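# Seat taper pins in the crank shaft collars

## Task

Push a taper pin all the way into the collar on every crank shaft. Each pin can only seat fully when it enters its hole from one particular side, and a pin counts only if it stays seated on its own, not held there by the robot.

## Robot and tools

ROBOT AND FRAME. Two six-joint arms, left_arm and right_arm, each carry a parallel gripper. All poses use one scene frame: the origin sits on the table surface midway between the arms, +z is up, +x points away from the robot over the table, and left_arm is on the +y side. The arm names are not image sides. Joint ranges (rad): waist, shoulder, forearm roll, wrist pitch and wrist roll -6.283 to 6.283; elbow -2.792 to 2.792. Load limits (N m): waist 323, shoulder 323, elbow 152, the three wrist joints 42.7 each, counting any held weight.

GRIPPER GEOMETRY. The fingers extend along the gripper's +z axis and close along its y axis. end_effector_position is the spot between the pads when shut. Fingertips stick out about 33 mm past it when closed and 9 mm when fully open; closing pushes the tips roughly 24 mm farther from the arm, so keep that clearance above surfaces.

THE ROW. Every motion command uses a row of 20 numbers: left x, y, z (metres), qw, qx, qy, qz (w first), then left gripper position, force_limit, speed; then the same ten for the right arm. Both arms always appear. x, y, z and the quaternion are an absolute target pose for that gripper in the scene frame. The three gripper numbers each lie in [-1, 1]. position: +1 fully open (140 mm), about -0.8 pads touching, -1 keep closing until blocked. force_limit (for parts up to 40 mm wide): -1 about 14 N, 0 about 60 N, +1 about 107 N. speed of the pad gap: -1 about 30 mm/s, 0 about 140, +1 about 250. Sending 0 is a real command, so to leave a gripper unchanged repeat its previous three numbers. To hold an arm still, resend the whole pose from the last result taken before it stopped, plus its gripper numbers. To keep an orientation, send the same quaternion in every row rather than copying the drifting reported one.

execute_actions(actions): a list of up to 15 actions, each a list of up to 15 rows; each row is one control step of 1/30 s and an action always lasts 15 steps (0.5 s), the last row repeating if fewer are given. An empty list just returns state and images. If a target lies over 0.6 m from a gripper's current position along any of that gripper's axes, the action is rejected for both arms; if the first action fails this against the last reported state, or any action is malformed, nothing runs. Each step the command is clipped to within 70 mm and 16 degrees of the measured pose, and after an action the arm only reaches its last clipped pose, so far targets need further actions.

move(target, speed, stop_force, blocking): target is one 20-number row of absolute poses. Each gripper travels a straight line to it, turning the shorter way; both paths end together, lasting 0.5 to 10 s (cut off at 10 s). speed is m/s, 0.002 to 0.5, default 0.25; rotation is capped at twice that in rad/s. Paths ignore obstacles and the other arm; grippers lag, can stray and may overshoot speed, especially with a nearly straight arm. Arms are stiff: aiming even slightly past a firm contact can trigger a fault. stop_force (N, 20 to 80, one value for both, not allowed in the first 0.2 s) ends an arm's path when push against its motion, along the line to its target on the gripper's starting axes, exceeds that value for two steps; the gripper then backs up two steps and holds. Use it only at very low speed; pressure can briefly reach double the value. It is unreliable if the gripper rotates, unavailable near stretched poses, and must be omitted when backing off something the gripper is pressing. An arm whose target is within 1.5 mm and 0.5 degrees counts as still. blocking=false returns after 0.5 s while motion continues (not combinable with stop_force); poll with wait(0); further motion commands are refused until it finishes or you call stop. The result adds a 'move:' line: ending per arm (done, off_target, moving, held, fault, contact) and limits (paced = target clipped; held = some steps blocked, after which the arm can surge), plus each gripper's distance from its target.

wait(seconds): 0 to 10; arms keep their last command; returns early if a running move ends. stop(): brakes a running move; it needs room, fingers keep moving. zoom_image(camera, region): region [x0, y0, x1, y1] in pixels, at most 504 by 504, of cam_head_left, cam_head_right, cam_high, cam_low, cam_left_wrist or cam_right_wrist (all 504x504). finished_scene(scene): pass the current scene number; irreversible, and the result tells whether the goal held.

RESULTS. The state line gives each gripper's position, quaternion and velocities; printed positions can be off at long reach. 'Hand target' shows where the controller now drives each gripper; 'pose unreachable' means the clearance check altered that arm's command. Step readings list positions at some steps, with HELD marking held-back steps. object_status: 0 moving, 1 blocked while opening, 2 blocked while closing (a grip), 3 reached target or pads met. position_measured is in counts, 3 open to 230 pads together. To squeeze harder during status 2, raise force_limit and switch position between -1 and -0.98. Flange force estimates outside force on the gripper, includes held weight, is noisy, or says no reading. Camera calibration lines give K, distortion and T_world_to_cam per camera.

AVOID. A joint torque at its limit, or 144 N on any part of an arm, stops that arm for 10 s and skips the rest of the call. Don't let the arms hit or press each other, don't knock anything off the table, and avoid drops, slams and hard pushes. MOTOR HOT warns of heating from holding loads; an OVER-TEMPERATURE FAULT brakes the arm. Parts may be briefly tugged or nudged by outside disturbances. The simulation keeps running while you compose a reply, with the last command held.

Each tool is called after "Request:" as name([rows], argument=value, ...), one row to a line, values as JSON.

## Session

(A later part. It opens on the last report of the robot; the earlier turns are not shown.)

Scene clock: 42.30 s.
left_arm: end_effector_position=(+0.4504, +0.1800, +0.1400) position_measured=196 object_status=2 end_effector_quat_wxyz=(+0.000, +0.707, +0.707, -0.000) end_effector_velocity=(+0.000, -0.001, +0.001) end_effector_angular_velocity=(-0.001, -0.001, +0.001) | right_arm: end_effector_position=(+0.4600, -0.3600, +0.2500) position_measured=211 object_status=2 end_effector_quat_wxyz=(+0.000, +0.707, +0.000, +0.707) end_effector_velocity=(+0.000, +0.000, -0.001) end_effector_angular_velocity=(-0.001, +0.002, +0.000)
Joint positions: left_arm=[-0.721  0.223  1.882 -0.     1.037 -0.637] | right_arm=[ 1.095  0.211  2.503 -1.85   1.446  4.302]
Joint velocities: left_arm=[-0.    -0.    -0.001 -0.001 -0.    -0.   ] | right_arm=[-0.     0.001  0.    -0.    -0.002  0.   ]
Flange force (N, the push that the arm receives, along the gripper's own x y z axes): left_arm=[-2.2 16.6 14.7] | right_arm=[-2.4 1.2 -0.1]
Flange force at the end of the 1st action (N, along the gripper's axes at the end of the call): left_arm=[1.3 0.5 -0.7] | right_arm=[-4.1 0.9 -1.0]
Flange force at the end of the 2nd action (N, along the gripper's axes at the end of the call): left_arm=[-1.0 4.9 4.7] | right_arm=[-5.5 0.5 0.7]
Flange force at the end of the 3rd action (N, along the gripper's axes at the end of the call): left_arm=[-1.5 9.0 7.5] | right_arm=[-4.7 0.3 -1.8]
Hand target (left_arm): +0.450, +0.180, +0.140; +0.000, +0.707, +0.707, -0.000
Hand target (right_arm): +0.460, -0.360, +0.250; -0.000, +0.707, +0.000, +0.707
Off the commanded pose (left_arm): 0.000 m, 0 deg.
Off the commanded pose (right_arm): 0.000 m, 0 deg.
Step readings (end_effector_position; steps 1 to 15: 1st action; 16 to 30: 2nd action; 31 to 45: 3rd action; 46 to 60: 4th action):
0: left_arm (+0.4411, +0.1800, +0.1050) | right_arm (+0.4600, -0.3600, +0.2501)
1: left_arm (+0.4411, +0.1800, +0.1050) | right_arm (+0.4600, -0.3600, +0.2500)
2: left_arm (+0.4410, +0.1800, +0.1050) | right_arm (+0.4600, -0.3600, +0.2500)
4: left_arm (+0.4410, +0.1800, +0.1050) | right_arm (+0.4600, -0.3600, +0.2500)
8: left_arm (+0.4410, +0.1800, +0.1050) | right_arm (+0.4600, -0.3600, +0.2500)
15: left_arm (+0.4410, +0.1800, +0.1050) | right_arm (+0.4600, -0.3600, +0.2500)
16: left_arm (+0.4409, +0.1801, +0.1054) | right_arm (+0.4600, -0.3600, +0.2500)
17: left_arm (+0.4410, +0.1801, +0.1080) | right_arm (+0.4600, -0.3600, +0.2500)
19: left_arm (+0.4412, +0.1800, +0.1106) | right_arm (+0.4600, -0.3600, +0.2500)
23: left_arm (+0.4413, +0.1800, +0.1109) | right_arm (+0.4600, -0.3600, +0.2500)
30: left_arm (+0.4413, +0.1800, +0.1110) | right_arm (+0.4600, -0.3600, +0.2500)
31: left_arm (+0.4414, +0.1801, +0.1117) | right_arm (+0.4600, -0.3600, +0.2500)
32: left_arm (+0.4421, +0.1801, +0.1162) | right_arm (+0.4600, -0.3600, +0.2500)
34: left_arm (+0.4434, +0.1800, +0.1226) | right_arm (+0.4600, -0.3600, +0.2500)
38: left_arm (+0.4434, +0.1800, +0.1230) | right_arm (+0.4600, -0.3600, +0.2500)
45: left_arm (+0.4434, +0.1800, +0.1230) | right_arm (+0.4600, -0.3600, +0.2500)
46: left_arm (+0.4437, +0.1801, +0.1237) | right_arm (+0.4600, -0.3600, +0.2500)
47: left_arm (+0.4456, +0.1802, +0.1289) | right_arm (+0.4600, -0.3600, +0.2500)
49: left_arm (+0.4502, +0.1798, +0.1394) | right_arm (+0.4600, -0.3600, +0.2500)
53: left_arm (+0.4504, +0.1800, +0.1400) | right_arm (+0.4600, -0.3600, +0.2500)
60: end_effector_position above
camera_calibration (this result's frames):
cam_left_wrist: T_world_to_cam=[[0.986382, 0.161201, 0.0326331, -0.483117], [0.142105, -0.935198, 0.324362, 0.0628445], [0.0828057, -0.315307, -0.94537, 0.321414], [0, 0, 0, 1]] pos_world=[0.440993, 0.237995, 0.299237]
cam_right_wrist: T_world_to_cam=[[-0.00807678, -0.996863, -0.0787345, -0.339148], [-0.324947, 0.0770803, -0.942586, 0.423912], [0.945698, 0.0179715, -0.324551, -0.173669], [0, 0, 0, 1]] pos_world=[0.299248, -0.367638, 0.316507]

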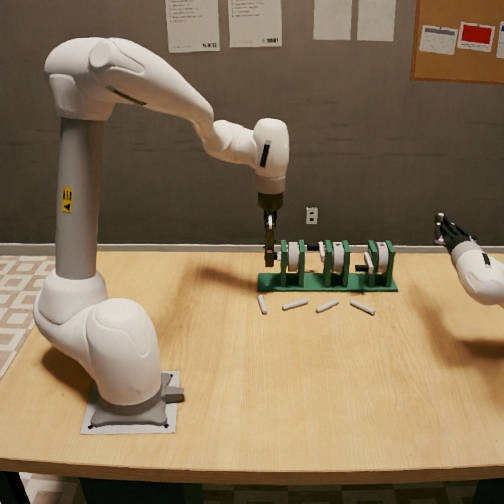

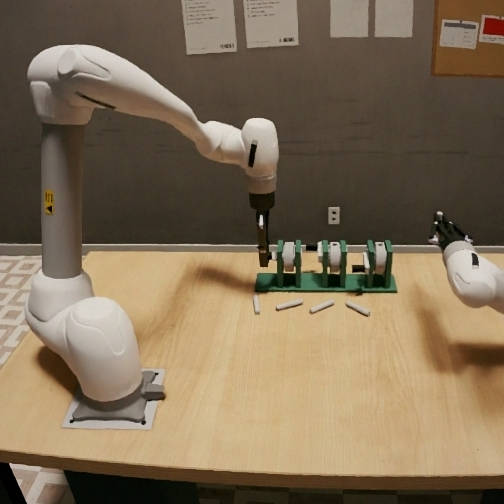

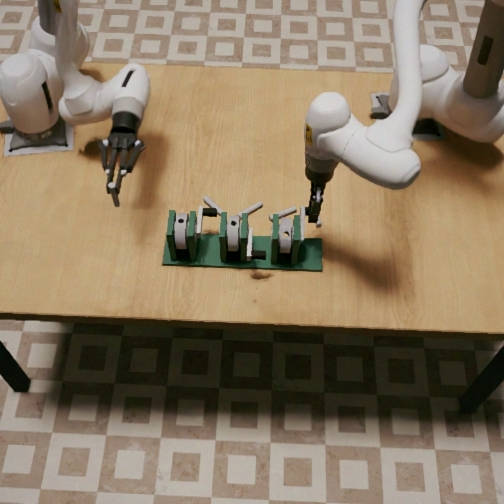

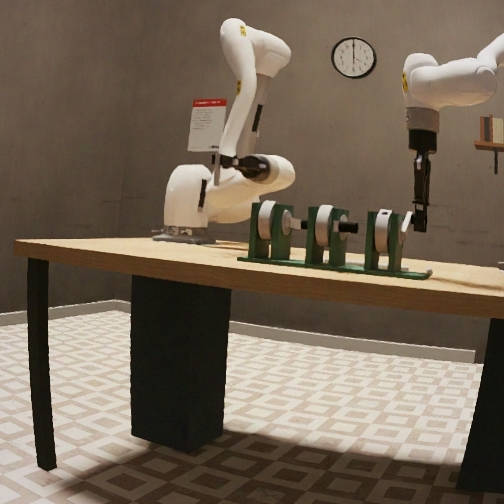

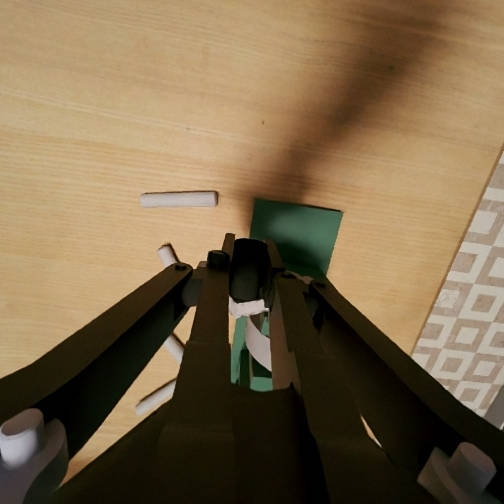

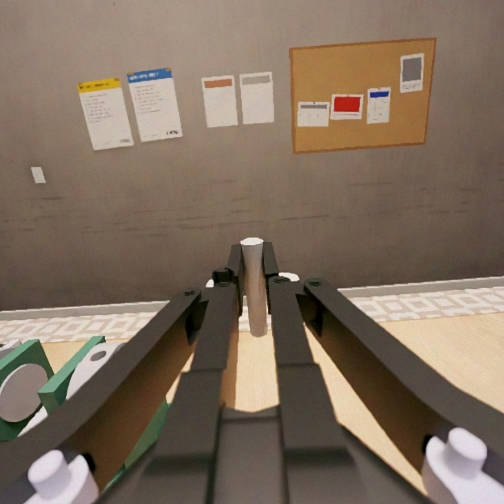

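Request:
execute_actions([
  [[0.4625,0.18,0.1545,0,0.7071,0.7071,0,-1,-0.6,-0.5,0.46,-0.36,0.25,0,0.7071,0,0.7071,-1,0.5,-0.5]],
  [[0.477,0.18,0.1656,0,0.7071,0.7071,0,-1,-0.6,-0.5,0.46,-0.36,0.25,0,0.7071,0,0.7071,-1,0.5,-0.5]],
  [[0.5,0.18,0.174,0,0.7071,0.7071,0,-1,-0.6,-0.5,0.46,-0.36,0.25,0,0.7071,0,0.7071,-1,0.5,-0.5]],
  [[0.524,0.18,0.174,0,0.7071,0.7071,0,-1,-0.6,-0.5,0.46,-0.36,0.25,0,0.7071,0,0.7071,-1,0.5,-0.5]],
  [[0.547,0.18,0.1656,0,0.7071,0.7071,0,-1,-0.6,-0.5,0.46,-0.36,0.25,0,0.7071,0,0.7071,-1,0.5,-0.5]],
  [[0.5615,0.18,0.1545,0,0.7071,0.7071,0,-1,-0.6,-0.5,0.46,-0.36,0.25,0,0.7071,0,0.7071,-1,0.5,-0.5]],
  [[0.5726,0.18,0.14,0,0.7071,0.7071,0,-1,-0.6,-0.5,0.46,-0.36,0.25,0,0.7071,0,0.7071,-1,0.5,-0.5]],
])

Scene clock: 46.73 s.
left_arm: end_effector_position=(+0.5726, +0.1800, +0.1400) position_measured=196 object_status=2 end_effector_quat_wxyz=(+0.000, +0.707, +0.707, -0.000) end_effector_velocity=(-0.000, -0.000, -0.001) end_effector_angular_velocity=(-0.000, +0.001, +0.000) | right_arm: end_effector_position=(+0.4600, -0.3600, +0.2500) position_measured=211 object_status=2 end_effector_quat_wxyz=(-0.000, +0.707, -0.000, +0.707) end_effector_velocity=(-0.000, +0.000, -0.000) end_effector_angular_velocity=(-0.001, +0.000, +0.001)
Joint positions: left_arm=[-0.62   0.375  1.673 -0.     1.093 -0.536] | right_arm=[ 1.095  0.211  2.503 -1.85   1.446  4.302]
Joint velocities: left_arm=[-0.     0.001  0.    -0.001 -0.     0.   ] | right_arm=[ 0.001  0.001  0.    -0.     0.    -0.   ]
Flange force (N, the push that the arm receives, along the gripper's own x y z axes): left_arm=[-4.0 -33.1 14.5] | right_arm=[-4.2 1.1 0.2]
Flange force at the end of the 3rd action (N, along the gripper's axes at the end of the call): left_arm=[-3.2 -2.2 26.5] | right_arm=[-4.1 1.3 2.4]
Flange force at the end of the 4th action (N, along the gripper's axes at the end of the call): left_arm=[-7.0 -13.4 35.0] | right_arm=[-3.2 0.1 -0.9]
Flange force at the end of the 5th action (N, along the gripper's axes at the end of the call): left_arm=[-5.8 -22.3 29.7] | right_arm=[-1.8 1.9 -4.0]
Flange force at the end of the 6th action (N, along the gripper's axes at the end of the call): left_arm=[-4.7 -30.8 23.1] | right_arm=[-2.1 0.7 -2.8]
Hand target (left_arm): +0.573, +0.180, +0.140; +0.000, +0.707, +0.707, +0.000
Hand target (right_arm): +0.460, -0.360, +0.250; +0.000, +0.707, -0.000, +0.707
Off the commanded pose (left_arm): 0.000 m, 0 deg.
Off the commanded pose (right_arm): 0.000 m, 0 deg.
Step readings (end_effector_position; steps 1 to 15: 1st action; 16 to 30: 2nd action; 31 to 45: 3rd action; 46 to 60: 4th action; 61 to 75: 5th action; 76 to 90: 6th action; 91 to 105: 7th action):
0: left_arm (+0.4504, +0.1800, +0.1400) | right_arm (+0.4600, -0.3600, +0.2500)
1: left_arm (+0.4508, +0.1800, +0.1405) | right_arm (+0.4600, -0.3600, +0.2500)
2: left_arm (+0.4537, +0.1803, +0.1442) | right_arm (+0.4600, -0.3600, +0.2500)
4: left_arm (+0.4616, +0.1799, +0.1539) | right_arm (+0.4600, -0.3600, +0.2500)
8: left_arm (+0.4624, +0.1801, +0.1544) | right_arm (+0.4600, -0.3600, +0.2500)
15: left_arm (+0.4625, +0.1800, +0.1545) | right_arm (+0.4600, -0.3600, +0.2500)
16: left_arm (+0.4629, +0.1801, +0.1548) | right_arm (+0.4600, -0.3600, +0.2500)
17: left_arm (+0.4665, +0.1802, +0.1577) | right_arm (+0.4600, -0.3600, +0.2500)
19: left_arm (+0.4761, +0.1799, +0.1651) | right_arm (+0.4600, -0.3600, +0.2500)
23: left_arm (+0.4770, +0.1800, +0.1655) | right_arm (+0.4600, -0.3600, +0.2500)
30: left_arm (+0.4770, +0.1800, +0.1656) | right_arm (+0.4600, -0.3600, +0.2500)
31: left_arm (+0.4775, +0.1801, +0.1658) | right_arm (+0.4600, -0.3600, +0.2500)
32: left_arm (+0.4820, +0.1802, +0.1676) | right_arm (+0.4600, -0.3600, +0.2500)
34: left_arm (+0.4972, +0.1800, +0.1733) | right_arm (+0.4600, -0.3600, +0.2500)
38: left_arm (+0.4999, +0.1801, +0.1738) | right_arm (+0.4600, -0.3600, +0.2500)
45: left_arm (+0.5000, +0.1800, +0.1739) | right_arm (+0.4600, -0.3600, +0.2500)
46: left_arm (+0.5006, +0.1801, +0.1739) | right_arm (+0.4600, -0.3600, +0.2500)
47: left_arm (+0.5054, +0.1801, +0.1742) | right_arm (+0.4600, -0.3600, +0.2500)
49: left_arm (+0.5210, +0.1801, +0.1742) | right_arm (+0.4600, -0.3600, +0.2500)
53: left_arm (+0.5238, +0.1801, +0.1738) | right_arm (+0.4600, -0.3600, +0.2500)
60: left_arm (+0.5240, +0.1800, +0.1740) | right_arm (+0.4600, -0.3600, +0.2500)
61: left_arm (+0.5245, +0.1801, +0.1738) | right_arm (+0.4600, -0.3600, +0.2500)
62: left_arm (+0.5286, +0.1800, +0.1726) | right_arm (+0.4600, -0.3600, +0.2500)
64: left_arm (+0.5433, +0.1801, +0.1671) | right_arm (+0.4600, -0.3600, +0.2500)
68: left_arm (+0.5469, +0.1800, +0.1655) | right_arm (+0.4600, -0.3600, +0.2500)
75: left_arm (+0.5470, +0.1800, +0.1656) | right_arm (+0.4600, -0.3600, +0.2500)
76: left_arm (+0.5474, +0.1800, +0.1653) | right_arm (+0.4600, -0.3600, +0.2500)
77: left_arm (+0.5510, +0.1799, +0.1629) | right_arm (+0.4600, -0.3600, +0.2500)
79: left_arm (+0.5601, +0.1801, +0.1555) | right_arm (+0.4600, -0.3600, +0.2500)
83: left_arm (+0.5614, +0.1800, +0.1545) | right_arm (+0.4600, -0.3600, +0.2500)
90: left_arm (+0.5615, +0.1800, +0.1545) | right_arm (+0.4600, -0.3600, +0.2500)
91: left_arm (+0.5618, +0.1800, +0.1541) | right_arm (+0.4600, -0.3600, +0.2500)
92: left_arm (+0.5646, +0.1800, +0.1508) | right_arm (+0.4600, -0.3600, +0.2500)
94: left_arm (+0.5716, +0.1801, +0.1412) | right_arm (+0.4600, -0.3600, +0.2500)
98: left_arm (+0.5725, +0.1800, +0.1400) | right_arm (+0.4600, -0.3600, +0.2500)
105: end_effector_position above
camera_calibration (this result's frames):
cam_left_wrist: T_world_to_cam=[[0.986374, 0.161252, 0.0326316, -0.603673], [0.142157, -0.935203, 0.324326, 0.0454476], [0.0828154, -0.315268, -0.945382, 0.311268], [0, 0, 0, 1]] pos_world=[0.563209, 0.237979, 0.299226]
cam_right_wrist: T_world_to_cam=[[-0.008076, -0.99686, -0.0787663, -0.339122], [-0.324938, 0.0771103, -0.942586, 0.42393], [0.945701, 0.0179818, -0.324541, -0.17367], [0, 0, 0, 1]] pos_world=[0.299252, -0.367624, 0.316516]

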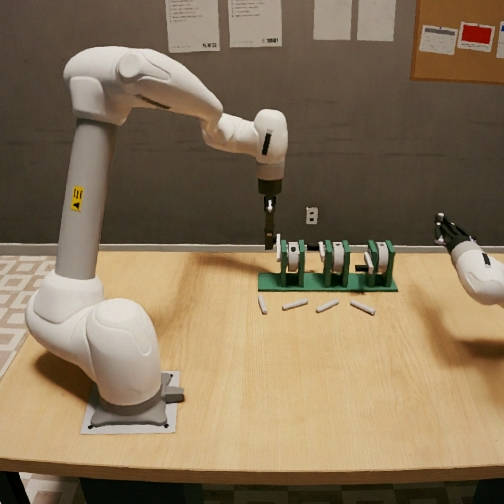

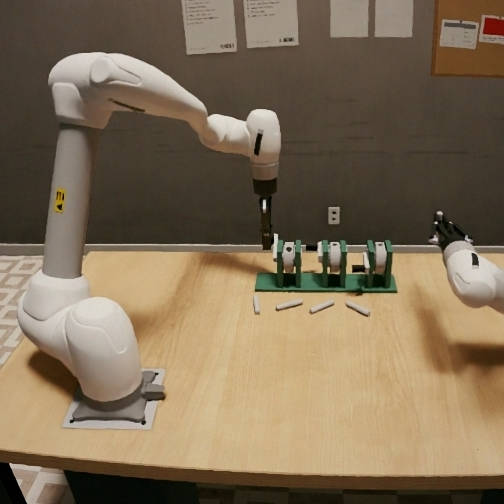

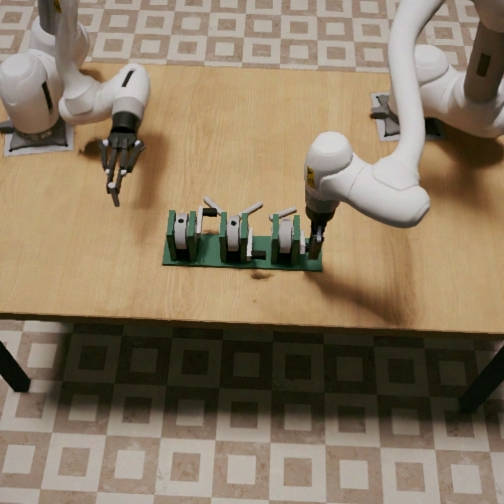

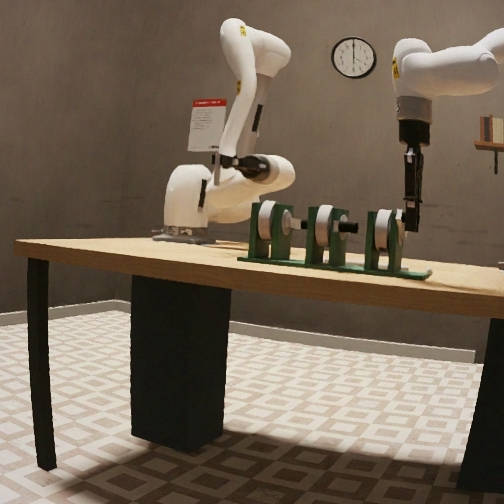

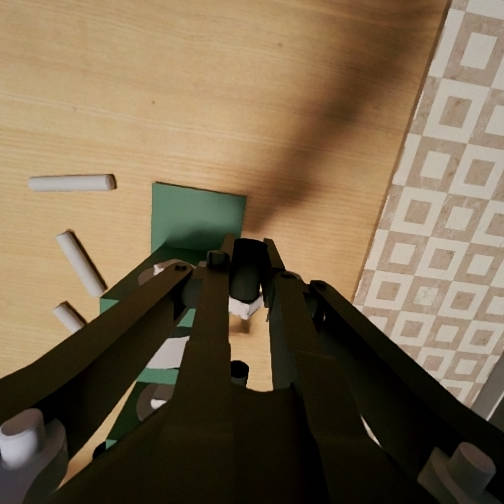

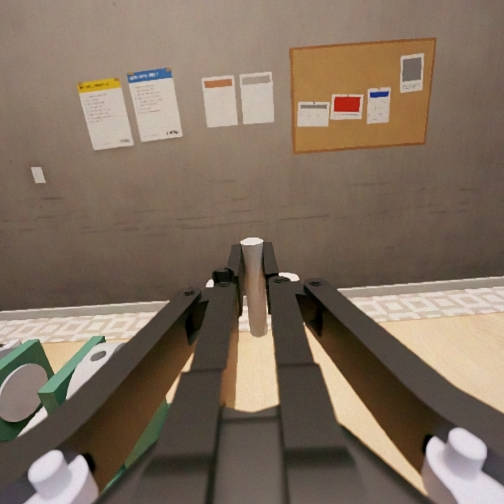

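Request:
execute_actions([
  [[0.578,0.18,0.123,0,0.7071,0.7071,0,-1,-0.6,-0.5,0.46,-0.36,0.25,0,0.7071,0,0.7071,-1,0.5,-0.5]],
  [[0.5805,0.18,0.1055,0,0.7071,0.7071,0,-1,-0.6,-0.5,0.46,-0.36,0.25,0,0.7071,0,0.7071,-1,0.5,-0.5]],
  [[0.5805,0.18,0.1055,0,0.7071,0.7071,0,-0.3,-0.6,-0.5,0.46,-0.36,0.25,0,0.7071,0,0.7071,-1,0.5,-0.5]],
  [[0.5805,0.18,0.19,0,0.7071,0.7071,0,-0.3,-0.6,-0.5,0.46,-0.36,0.25,0,0.7071,0,0.7071,-1,0.5,-0.5]],
])

Request:
move(target=[0.579,0.032,0.19,0,0.7071,0.7071,0,-0.3,-0.6,-0.5,0.46,-0.36,0.25,0,0.7071,0,0.7071,-1,0.5,-0.5])

Request:
zoom_image(camera="cam_high", region=[215,200,335,270])

Scene clock: 49.50 s.
left_arm: end_effector_position=(+0.5804, +0.1800, +0.1900) position_measured=167 object_status=3 end_effector_quat_wxyz=(+0.000, +0.707, +0.707, -0.000) end_effector_velocity=(-0.000, -0.000, +0.000) end_effector_angular_velocity=(+0.000, +0.000, -0.000) | right_arm: end_effector_position=(+0.4600, -0.3600, +0.2500) position_measured=211 object_status=2 end_effector_quat_wxyz=(-0.000, +0.707, -0.000, +0.707) end_effector_velocity=(+0.000, -0.000, +0.000) end_effector_angular_velocity=(+0.000, -0.000, -0.000)
Joint positions: left_arm=[-0.615  0.352  1.608 -0.     1.182 -0.53 ] | right_arm=[ 1.095  0.211  2.503 -1.85   1.446  4.302]
Joint velocities: left_arm=[-0.001  0.    -0.001  0.     0.001 -0.   ] | right_arm=[-0. -0.  0.  0. -0. -0.]
Flange force (N, the push that the arm receives, along the gripper's own x y z axes): left_arm=[0.2 -3.2 0.6] | right_arm=[-1.1 1.6 -0.5]
Flange force at the end of the 1st action (N, along the gripper's axes at the end of the call): left_arm=[4.9 16.3 -6.2] | right_arm=[-2.7 0.6 -2.6]
Flange force at the end of the 2nd action (N, along the gripper's axes at the end of the call): left_arm=[6.3 22.2 -1.7] | right_arm=[-3.4 0.5 -2.5]
Flange force at the end of the 3rd action (N, along the gripper's axes at the end of the call): left_arm=[1.0 -5.8 -0.7] | right_arm=[-2.3 1.0 -2.0]
Hand target (left_arm): +0.580, +0.180, +0.190; +0.000, +0.707, +0.707, -0.000
Hand target (right_arm): +0.460, -0.360, +0.250; +0.000, +0.707, -0.000, +0.707
Off the commanded pose (left_arm): 0.000 m, 0 deg.
Off the commanded pose (right_arm): 0.000 m, 0 deg.
Step readings (end_effector_position; steps 1 to 15: 1st action; 16 to 30: 2nd action; 31 to 45: 3rd action; 46 to 60: 4th action):
0: left_arm (+0.5726, +0.1800, +0.1400) | right_arm (+0.4600, -0.3600, +0.2500)
1: left_arm (+0.5729, +0.1799, +0.1395) | right_arm (+0.4600, -0.3600, +0.2500)
2: left_arm (+0.5748, +0.1798, +0.1349) | right_arm (+0.4600, -0.3600, +0.2500)
4: left_arm (+0.5781, +0.1800, +0.1243) | right_arm (+0.4600, -0.3600, +0.2500)
8: left_arm (+0.5783, +0.1800, +0.1233) | right_arm (+0.4600, -0.3600, +0.2500)
15: left_arm (+0.5781, +0.1800, +0.1231) | right_arm (+0.4600, -0.3600, +0.2500)
16: left_arm (+0.5782, +0.1800, +0.1223) | right_arm (+0.4600, -0.3600, +0.2500)
17: left_arm (+0.5792, +0.1799, +0.1171) | right_arm (+0.4600, -0.3600, +0.2500)
19: left_arm (+0.5802, +0.1801, +0.1061) | right_arm (+0.4600, -0.3600, +0.2500)
23: left_arm (+0.5805, +0.1800, +0.1055) | right_arm (+0.4600, -0.3600, +0.2500)
30: left_arm (+0.5805, +0.1800, +0.1055) | right_arm (+0.4600, -0.3600, +0.2500)
31: left_arm (+0.5805, +0.1800, +0.1055) | right_arm (+0.4600, -0.3600, +0.2500)
32: left_arm (+0.5803, +0.1801, +0.1054) | right_arm (+0.4600, -0.3600, +0.2500)
34: left_arm (+0.5802, +0.1802, +0.1052) | right_arm (+0.4600, -0.3600, +0.2500)
38: left_arm (+0.5803, +0.1801, +0.1053) | right_arm (+0.4600, -0.3600, +0.2500)
45: left_arm (+0.5805, +0.1800, +0.1054) | right_arm (+0.4600, -0.3600, +0.2500)
46: left_arm (+0.5805, +0.1800, +0.1062) | right_arm (+0.4600, -0.3600, +0.2500)
47: left_arm (+0.5801, +0.1801, +0.1128) | right_arm (+0.4600, -0.3600, +0.2500)
49: left_arm (+0.5803, +0.1800, +0.1516) | right_arm (+0.4600, -0.3600, +0.2500)
53: left_arm (+0.5804, +0.1800, +0.1900) | right_arm (+0.4600, -0.3600, +0.2500)
60: end_effector_position above
camera_calibration (this result's frames):
cam_left_wrist: T_world_to_cam=[[0.986392, 0.16119, 0.0323876, -0.61291], [0.142161, -0.935145, 0.324492, 0.0281099], [0.082592, -0.315472, -0.945334, 0.358015], [0, 0, 0, 1]] pos_world=[0.571004, 0.238025, 0.349173]
cam_right_wrist: T_world_to_cam=[[-0.00807591, -0.99686, -0.0787664, -0.339122], [-0.324938, 0.0771104, -0.942586, 0.42393], [0.945701, 0.017982, -0.324541, -0.17367], [0, 0, 0, 1]] pos_world=[0.299252, -0.367624, 0.316516]

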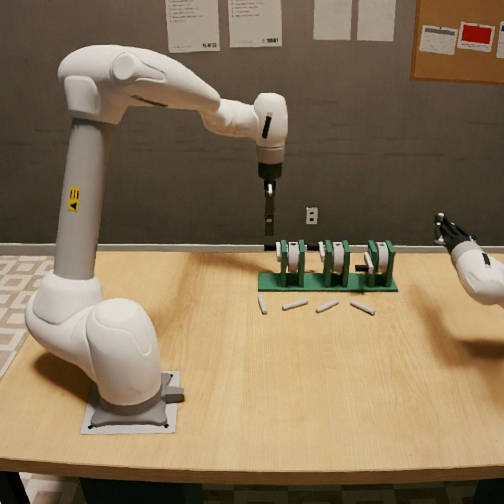

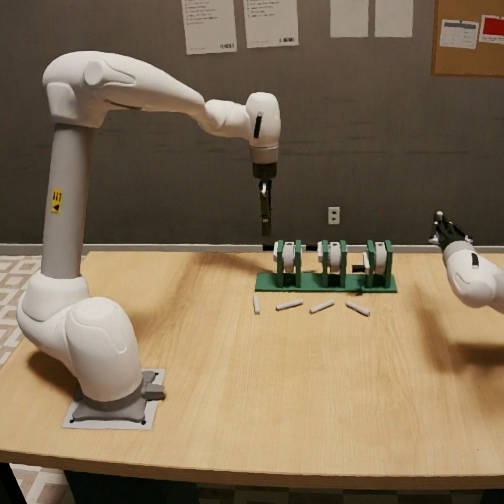

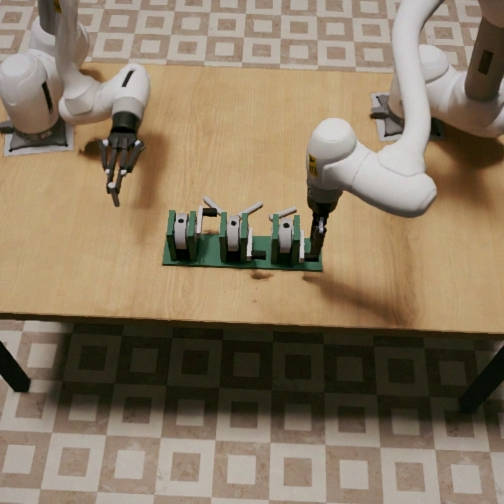

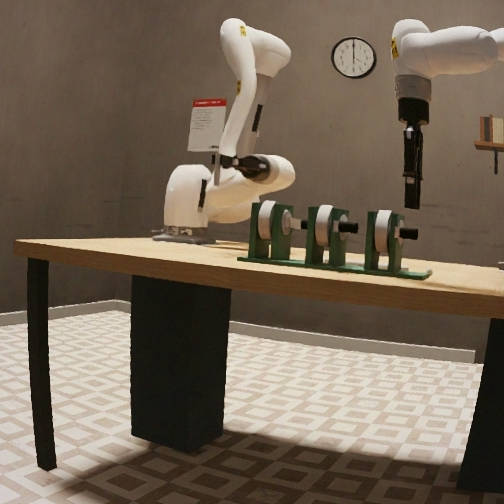

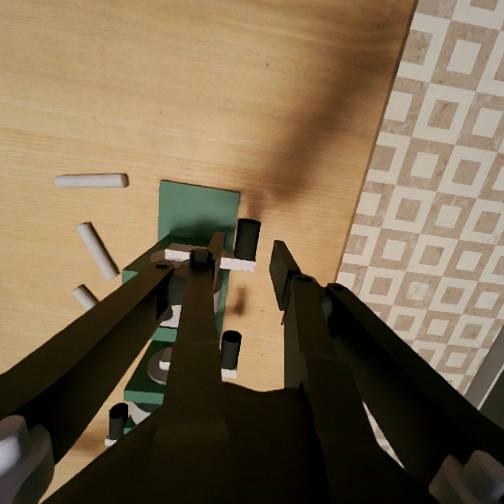

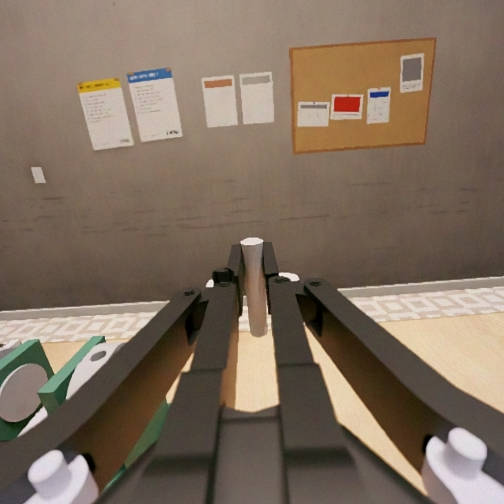

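Scene clock: 50.47 s.
left_arm: end_effector_position=(+0.5787, +0.0319, +0.1901) position_measured=167 object_status=3 end_effector_quat_wxyz=(-0.000, +0.707, +0.707, -0.000) end_effector_velocity=(+0.000, -0.001, -0.001) end_effector_angular_velocity=(-0.000, +0.001, +0.000) | right_arm: end_effector_position=(+0.4600, -0.3600, +0.2500) position_measured=211 object_status=2 end_effector_quat_wxyz=(-0.000, +0.707, -0.000, +0.707) end_effector_velocity=(+0.000, -0.000, +0.001) end_effector_angular_velocity=(+0.000, -0.001, -0.001)
Joint positions: left_arm=[-0.773  0.47   1.434 -0.001  1.238 -0.689] | right_arm=[ 1.095  0.211  2.503 -1.85   1.446  4.302]
Joint velocities: left_arm=[-0.001  0.002 -0.001 -0.001 -0.    -0.001] | right_arm=[-0.    -0.     0.     0.     0.002 -0.   ]
Flange force (N, the push that the arm receives, along the gripper's own x y z axes): left_arm=[3.7 -4.3 0.9] | right_arm=[-2.0 1.5 -1.1]
Hand target (left_arm): +0.579, +0.032, +0.190; -0.000, +0.707, +0.707, -0.000
Hand target (right_arm): +0.460, -0.360, +0.250; +0.000, +0.707, -0.000, +0.707
Off the commanded pose (left_arm): 0.000 m, 0 deg.
Off the commanded pose (right_arm): 0.000 m, 0 deg.
move: done
camera_calibration (this result's frames):
cam_left_wrist: T_world_to_cam=[[0.986383, 0.161313, 0.0320315, -0.58737], [0.142373, -0.935046, 0.324681, -0.110322], [0.082326, -0.3157, -0.945281, 0.311713], [0, 0, 0, 1]] pos_world=[0.569416, 0.0900016, 0.34929]
cam_right_wrist: T_world_to_cam=[[-0.00807616, -0.99686, -0.0787663, -0.339122], [-0.324938, 0.0771104, -0.942586, 0.42393], [0.945701, 0.0179817, -0.324541, -0.17367], [0, 0, 0, 1]] pos_world=[0.299252, -0.367624, 0.316516]

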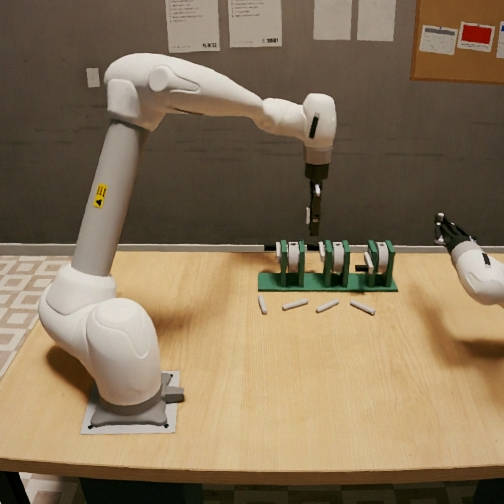

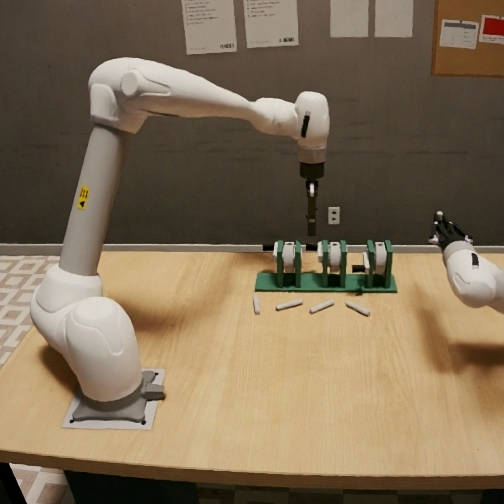

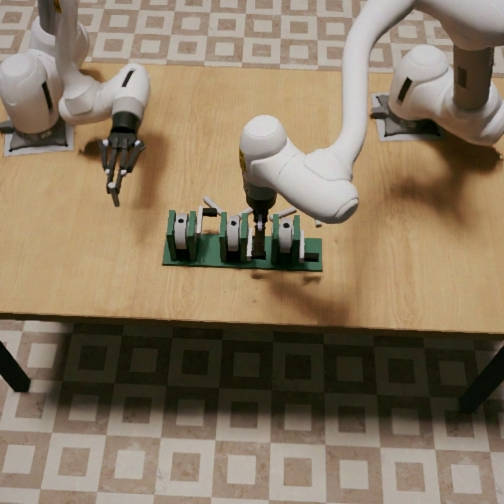

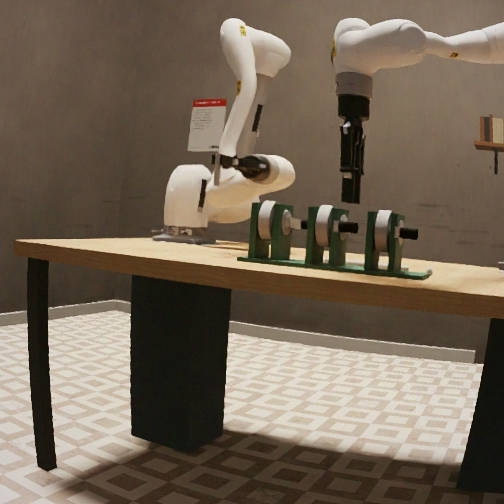

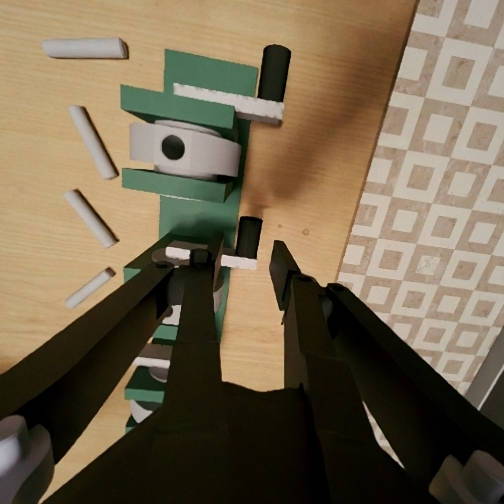

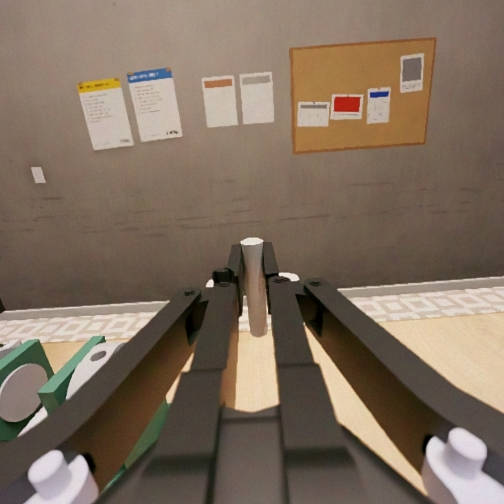

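Region (215, 200, 335, 270) of cam_high's 504x504 image, scaled by 4.200, with more detail than that image has; it fills the top 294 rows of this view, and the rest is white.

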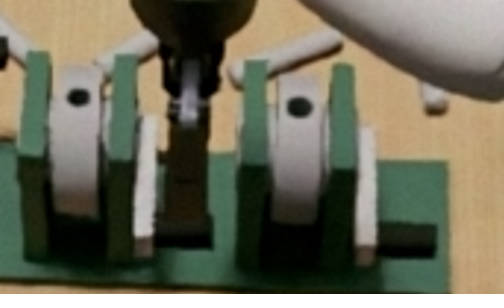

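Request:
move(target=[0.58,0.032,0.105,0,0.7071,0.7071,0,-0.3,-0.6,-0.5,0.46,-0.36,0.25,0,0.7071,0,0.7071,-1,0.5,-0.5], speed=0.15)

Request:
execute_actions([
  [[0.58,0.032,0.105,0,0.7071,0.7071,0,-1,-0.6,-0.5,0.46,-0.36,0.25,0,0.7071,0,0.7071,-1,0.5,-0.5]],
  [[0.5776,0.032,0.123,0,0.7071,0.7071,0,-1,-0.6,-0.5,0.46,-0.36,0.25,0,0.7071,0,0.7071,-1,0.5,-0.5]],
  [[0.5706,0.032,0.1398,0,0.7071,0.7071,0,-1,-0.6,-0.5,0.46,-0.36,0.25,0,0.7071,0,0.7071,-1,0.5,-0.5]],
  [[0.555,0.032,0.1583,0,0.7071,0.7071,0,-1,-0.6,-0.5,0.46,-0.36,0.25,0,0.7071,0,0.7071,-1,0.5,-0.5]],
  [[0.534,0.032,0.1704,0,0.7071,0.7071,0,-1,-0.6,-0.5,0.46,-0.36,0.25,0,0.7071,0,0.7071,-1,0.5,-0.5]],
])

Scene clock: 52.40 s.
left_arm: end_effector_position=(+0.5801, +0.0320, +0.1051) position_measured=167 object_status=3 end_effector_quat_wxyz=(+0.000, +0.707, +0.707, +0.000) end_effector_velocity=(-0.000, -0.001, -0.001) end_effector_angular_velocity=(-0.000, +0.001, -0.000) | right_arm: end_effector_position=(+0.4600, -0.3600, +0.2500) position_measured=211 object_status=2 end_effector_quat_wxyz=(-0.000, +0.707, -0.000, +0.707) end_effector_velocity=(-0.000, +0.001, -0.001) end_effector_angular_velocity=(-0.001, +0.001, +0.001)
Joint positions: left_arm=[-0.773  0.525  1.512  0.     1.104 -0.689] | right_arm=[ 1.095  0.211  2.503 -1.85   1.446  4.302]
Joint velocities: left_arm=[-0.001  0.001  0.    -0.001 -0.001  0.   ] | right_arm=[ 0.001  0.001 -0.     0.    -0.001  0.   ]
Flange force (N, the push that the arm receives, along the gripper's own x y z axes): left_arm=[0.9 -2.1 -1.3] | right_arm=[-4.3 0.4 -1.1]
Hand target (left_arm): +0.580, +0.032, +0.105; -0.000, +0.707, +0.707, +0.000
Hand target (right_arm): +0.460, -0.360, +0.250; +0.000, +0.707, -0.000, +0.707
Off the commanded pose (left_arm): 0.000 m, 0 deg.
Off the commanded pose (right_arm): 0.000 m, 0 deg.
move: done
camera_calibration (this result's frames):
cam_left_wrist: T_world_to_cam=[[0.986352, 0.161353, 0.0327812, -0.58608], [0.142205, -0.935193, 0.324333, -0.0827571], [0.0829887, -0.315245, -0.945375, 0.230845], [0, 0, 0, 1]] pos_world=[0.570693, 0.0899443, 0.264288]
cam_right_wrist: T_world_to_cam=[[-0.00807593, -0.99686, -0.0787663, -0.339122], [-0.324938, 0.0771103, -0.942586, 0.42393], [0.945701, 0.0179819, -0.324541, -0.17367], [0, 0, 0, 1]] pos_world=[0.299252, -0.367624, 0.316516]

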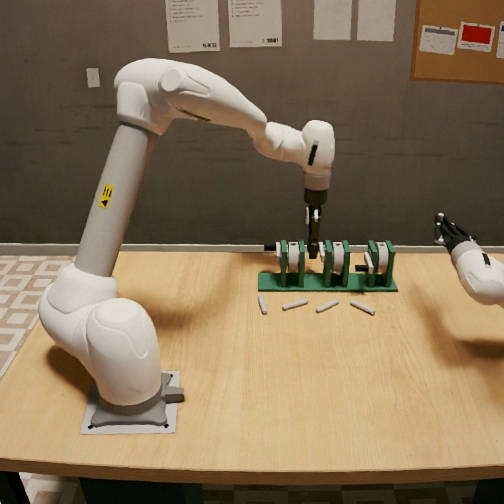

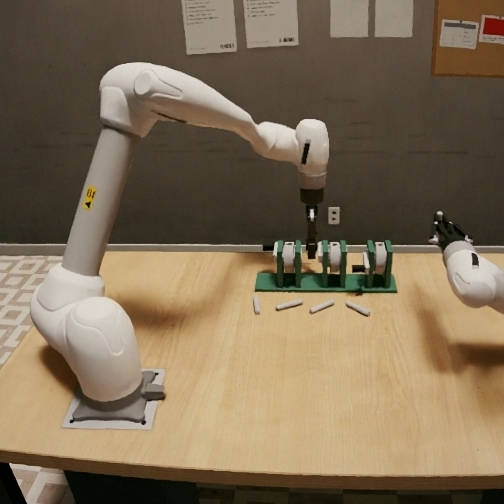

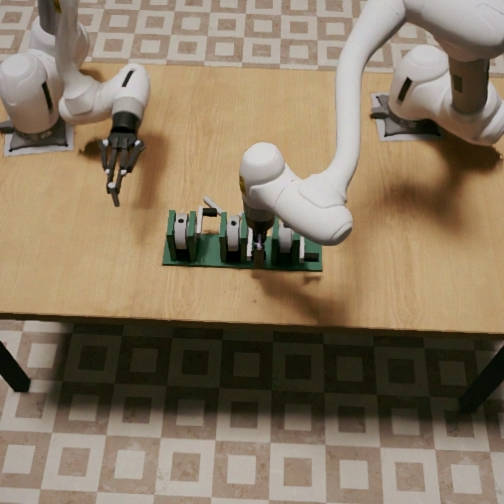

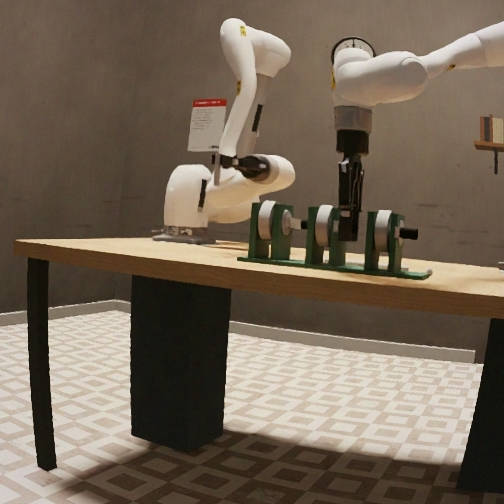

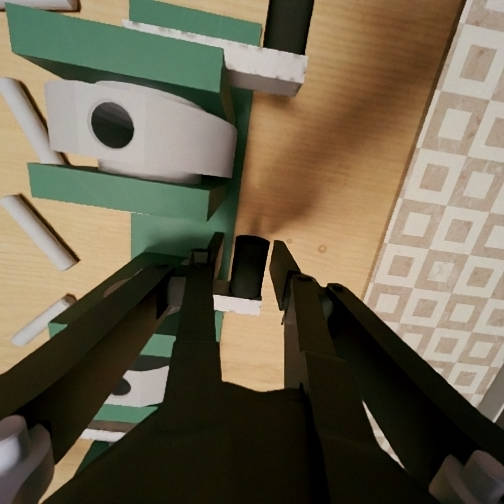

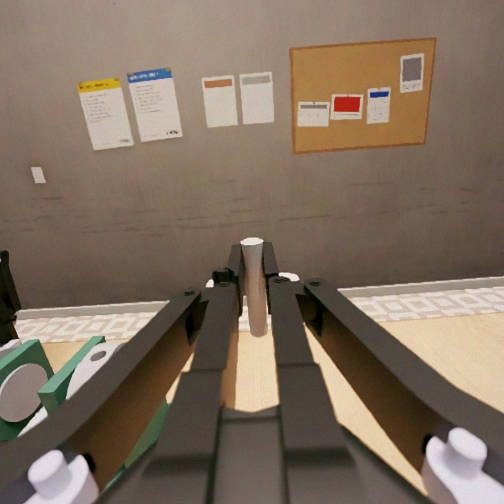

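Scene clock: 54.90 s.
left_arm: end_effector_position=(+0.5339, +0.0320, +0.1702) position_measured=196 object_status=2 end_effector_quat_wxyz=(-0.000, +0.707, +0.707, -0.000) end_effector_velocity=(-0.000, -0.001, +0.000) end_effector_angular_velocity=(-0.001, +0.000, +0.000) | right_arm: end_effector_position=(+0.4600, -0.3600, +0.2500) position_measured=211 object_status=2 end_effector_quat_wxyz=(-0.000, +0.707, -0.000, +0.707) end_effector_velocity=(-0.000, +0.000, -0.000) end_effector_angular_velocity=(-0.001, -0.000, +0.000)
Joint positions: left_arm=[-0.81   0.428  1.536 -0.     1.178 -0.726] | right_arm=[ 1.095  0.211  2.503 -1.85   1.446  4.302]
Joint velocities: left_arm=[-0.    -0.    -0.001 -0.001  0.001 -0.   ] | right_arm=[ 0.     0.001 -0.    -0.     0.001  0.   ]
Flange force (N, the push that the arm receives, along the gripper's own x y z axes): left_arm=[-6.5 -18.2 43.5] | right_arm=[-3.6 0.6 -4.2]
Flange force at the end of the 1st action (N, along the gripper's axes at the end of the call): left_arm=[1.2 27.9 0.5] | right_arm=[-3.2 0.7 -1.2]
Flange force at the end of the 2nd action (N, along the gripper's axes at the end of the call): left_arm=[5.6 14.5 -1.6] | right_arm=[-4.4 0.6 -1.9]
Flange force at the end of the 3rd action (N, along the gripper's axes at the end of the call): left_arm=[5.7 1.2 0.4] | right_arm=[-3.6 1.7 0.6]
Flange force at the end of the 4th action (N, along the gripper's axes at the end of the call): left_arm=[0.4 -13.6 15.2] | right_arm=[-5.2 0.1 0.3]
Hand target (left_arm): +0.534, +0.032, +0.170; -0.000, +0.707, +0.707, -0.000
Hand target (right_arm): +0.460, -0.360, +0.250; +0.000, +0.707, -0.000, +0.707
Off the commanded pose (left_arm): 0.000 m, 0 deg.
Off the commanded pose (right_arm): 0.000 m, 0 deg.
Step readings (end_effector_position; steps 1 to 15: 1st action; 16 to 30: 2nd action; 31 to 45: 3rd action; 46 to 60: 4th action; 61 to 75: 5th action):
0: left_arm (+0.5801, +0.0320, +0.1051) | right_arm (+0.4600, -0.3600, +0.2500)
1: left_arm (+0.5801, +0.0320, +0.1050) | right_arm (+0.4600, -0.3600, +0.2500)
2: left_arm (+0.5801, +0.0320, +0.1050) | right_arm (+0.4600, -0.3600, +0.2500)
4: left_arm (+0.5800, +0.0320, +0.1050) | right_arm (+0.4600, -0.3600, +0.2500)
8: left_arm (+0.5803, +0.0321, +0.1049) | right_arm (+0.4600, -0.3600, +0.2500)
15: left_arm (+0.5801, +0.0321, +0.1049) | right_arm (+0.4600, -0.3600, +0.2500)
16: left_arm (+0.5800, +0.0322, +0.1057) | right_arm (+0.4600, -0.3600, +0.2500)
17: left_arm (+0.5791, +0.0323, +0.1113) | right_arm (+0.4600, -0.3600, +0.2500)
19: left_arm (+0.5777, +0.0320, +0.1226) | right_arm (+0.4600, -0.3600, +0.2500)
23: left_arm (+0.5775, +0.0320, +0.1230) | right_arm (+0.4600, -0.3600, +0.2500)
30: left_arm (+0.5776, +0.0320, +0.1231) | right_arm (+0.4600, -0.3600, +0.2500)
31: left_arm (+0.5772, +0.0319, +0.1235) | right_arm (+0.4600, -0.3600, +0.2500)
32: left_arm (+0.5752, +0.0319, +0.1280) | right_arm (+0.4600, -0.3600, +0.2500)
34: left_arm (+0.5709, +0.0320, +0.1390) | right_arm (+0.4600, -0.3600, +0.2500)
38: left_arm (+0.5705, +0.0319, +0.1396) | right_arm (+0.4600, -0.3600, +0.2500)
45: left_arm (+0.5705, +0.0320, +0.1397) | right_arm (+0.4600, -0.3600, +0.2500)
46: left_arm (+0.5702, +0.0319, +0.1402) | right_arm (+0.4600, -0.3600, +0.2500)
47: left_arm (+0.5672, +0.0319, +0.1438) | right_arm (+0.4600, -0.3600, +0.2500)
49: left_arm (+0.5569, +0.0320, +0.1562) | right_arm (+0.4600, -0.3600, +0.2500)
53: left_arm (+0.5549, +0.0320, +0.1580) | right_arm (+0.4600, -0.3600, +0.2500)
60: left_arm (+0.5549, +0.0320, +0.1582) | right_arm (+0.4600, -0.3600, +0.2500)
61: left_arm (+0.5544, +0.0320, +0.1585) | right_arm (+0.4600, -0.3600, +0.2500)
62: left_arm (+0.5505, +0.0320, +0.1606) | right_arm (+0.4600, -0.3600, +0.2500)
64: left_arm (+0.5369, +0.0321, +0.1687) | right_arm (+0.4600, -0.3600, +0.2500)
68: left_arm (+0.5339, +0.0320, +0.1701) | right_arm (+0.4600, -0.3600, +0.2500)
75: end_effector_position above
camera_calibration (this result's frames):
cam_left_wrist: T_world_to_cam=[[0.986387, 0.161216, 0.0323888, -0.542604], [0.142213, -0.935246, 0.324176, -0.0972026], [0.0825539, -0.315157, -0.945442, 0.296552], [0, 0, 0, 1]] pos_world=[0.524559, 0.0900284, 0.329458]
cam_right_wrist: T_world_to_cam=[[-0.00807593, -0.99686, -0.0787664, -0.339122], [-0.324938, 0.0771104, -0.942586, 0.42393], [0.945701, 0.0179819, -0.324541, -0.17367], [0, 0, 0, 1]] pos_world=[0.299252, -0.367624, 0.316516]

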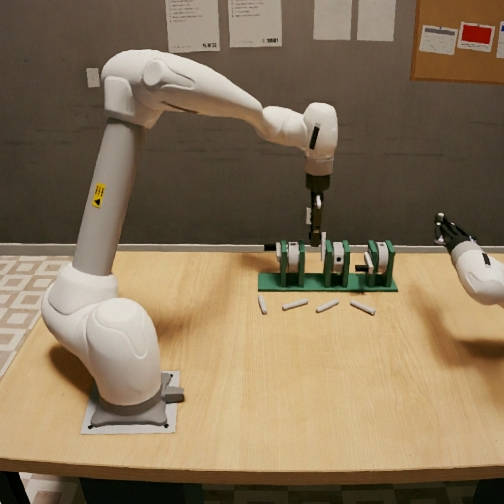

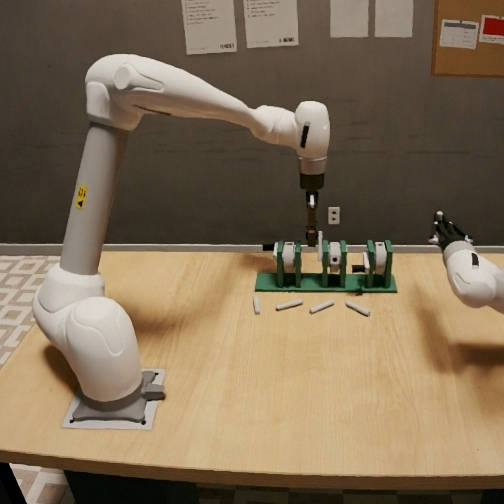

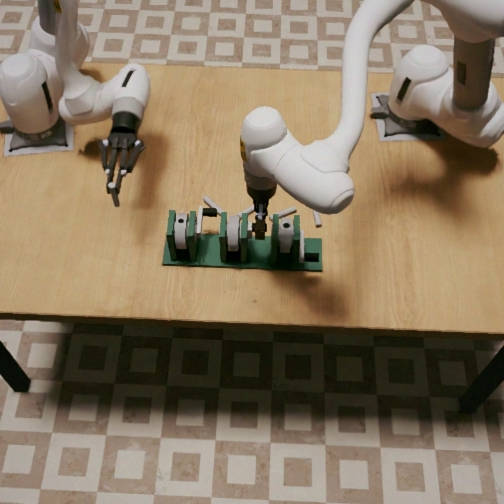

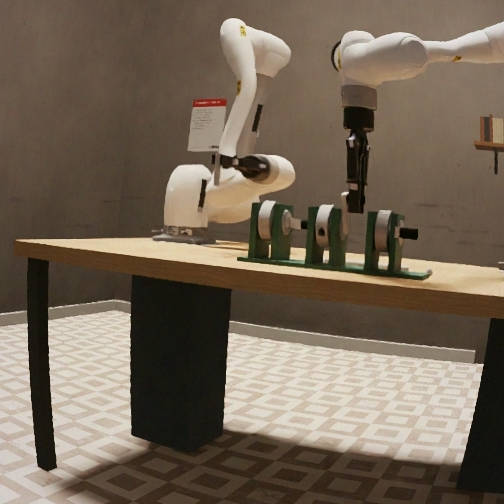

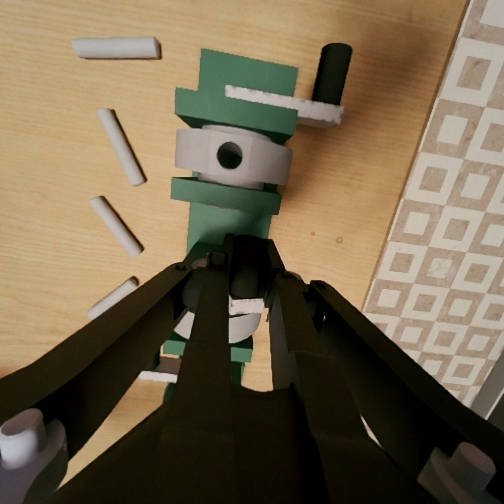

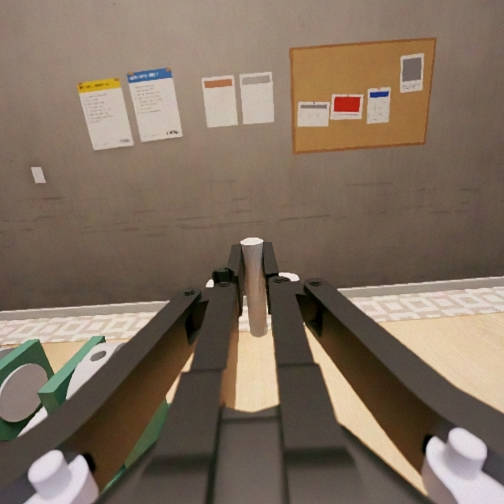

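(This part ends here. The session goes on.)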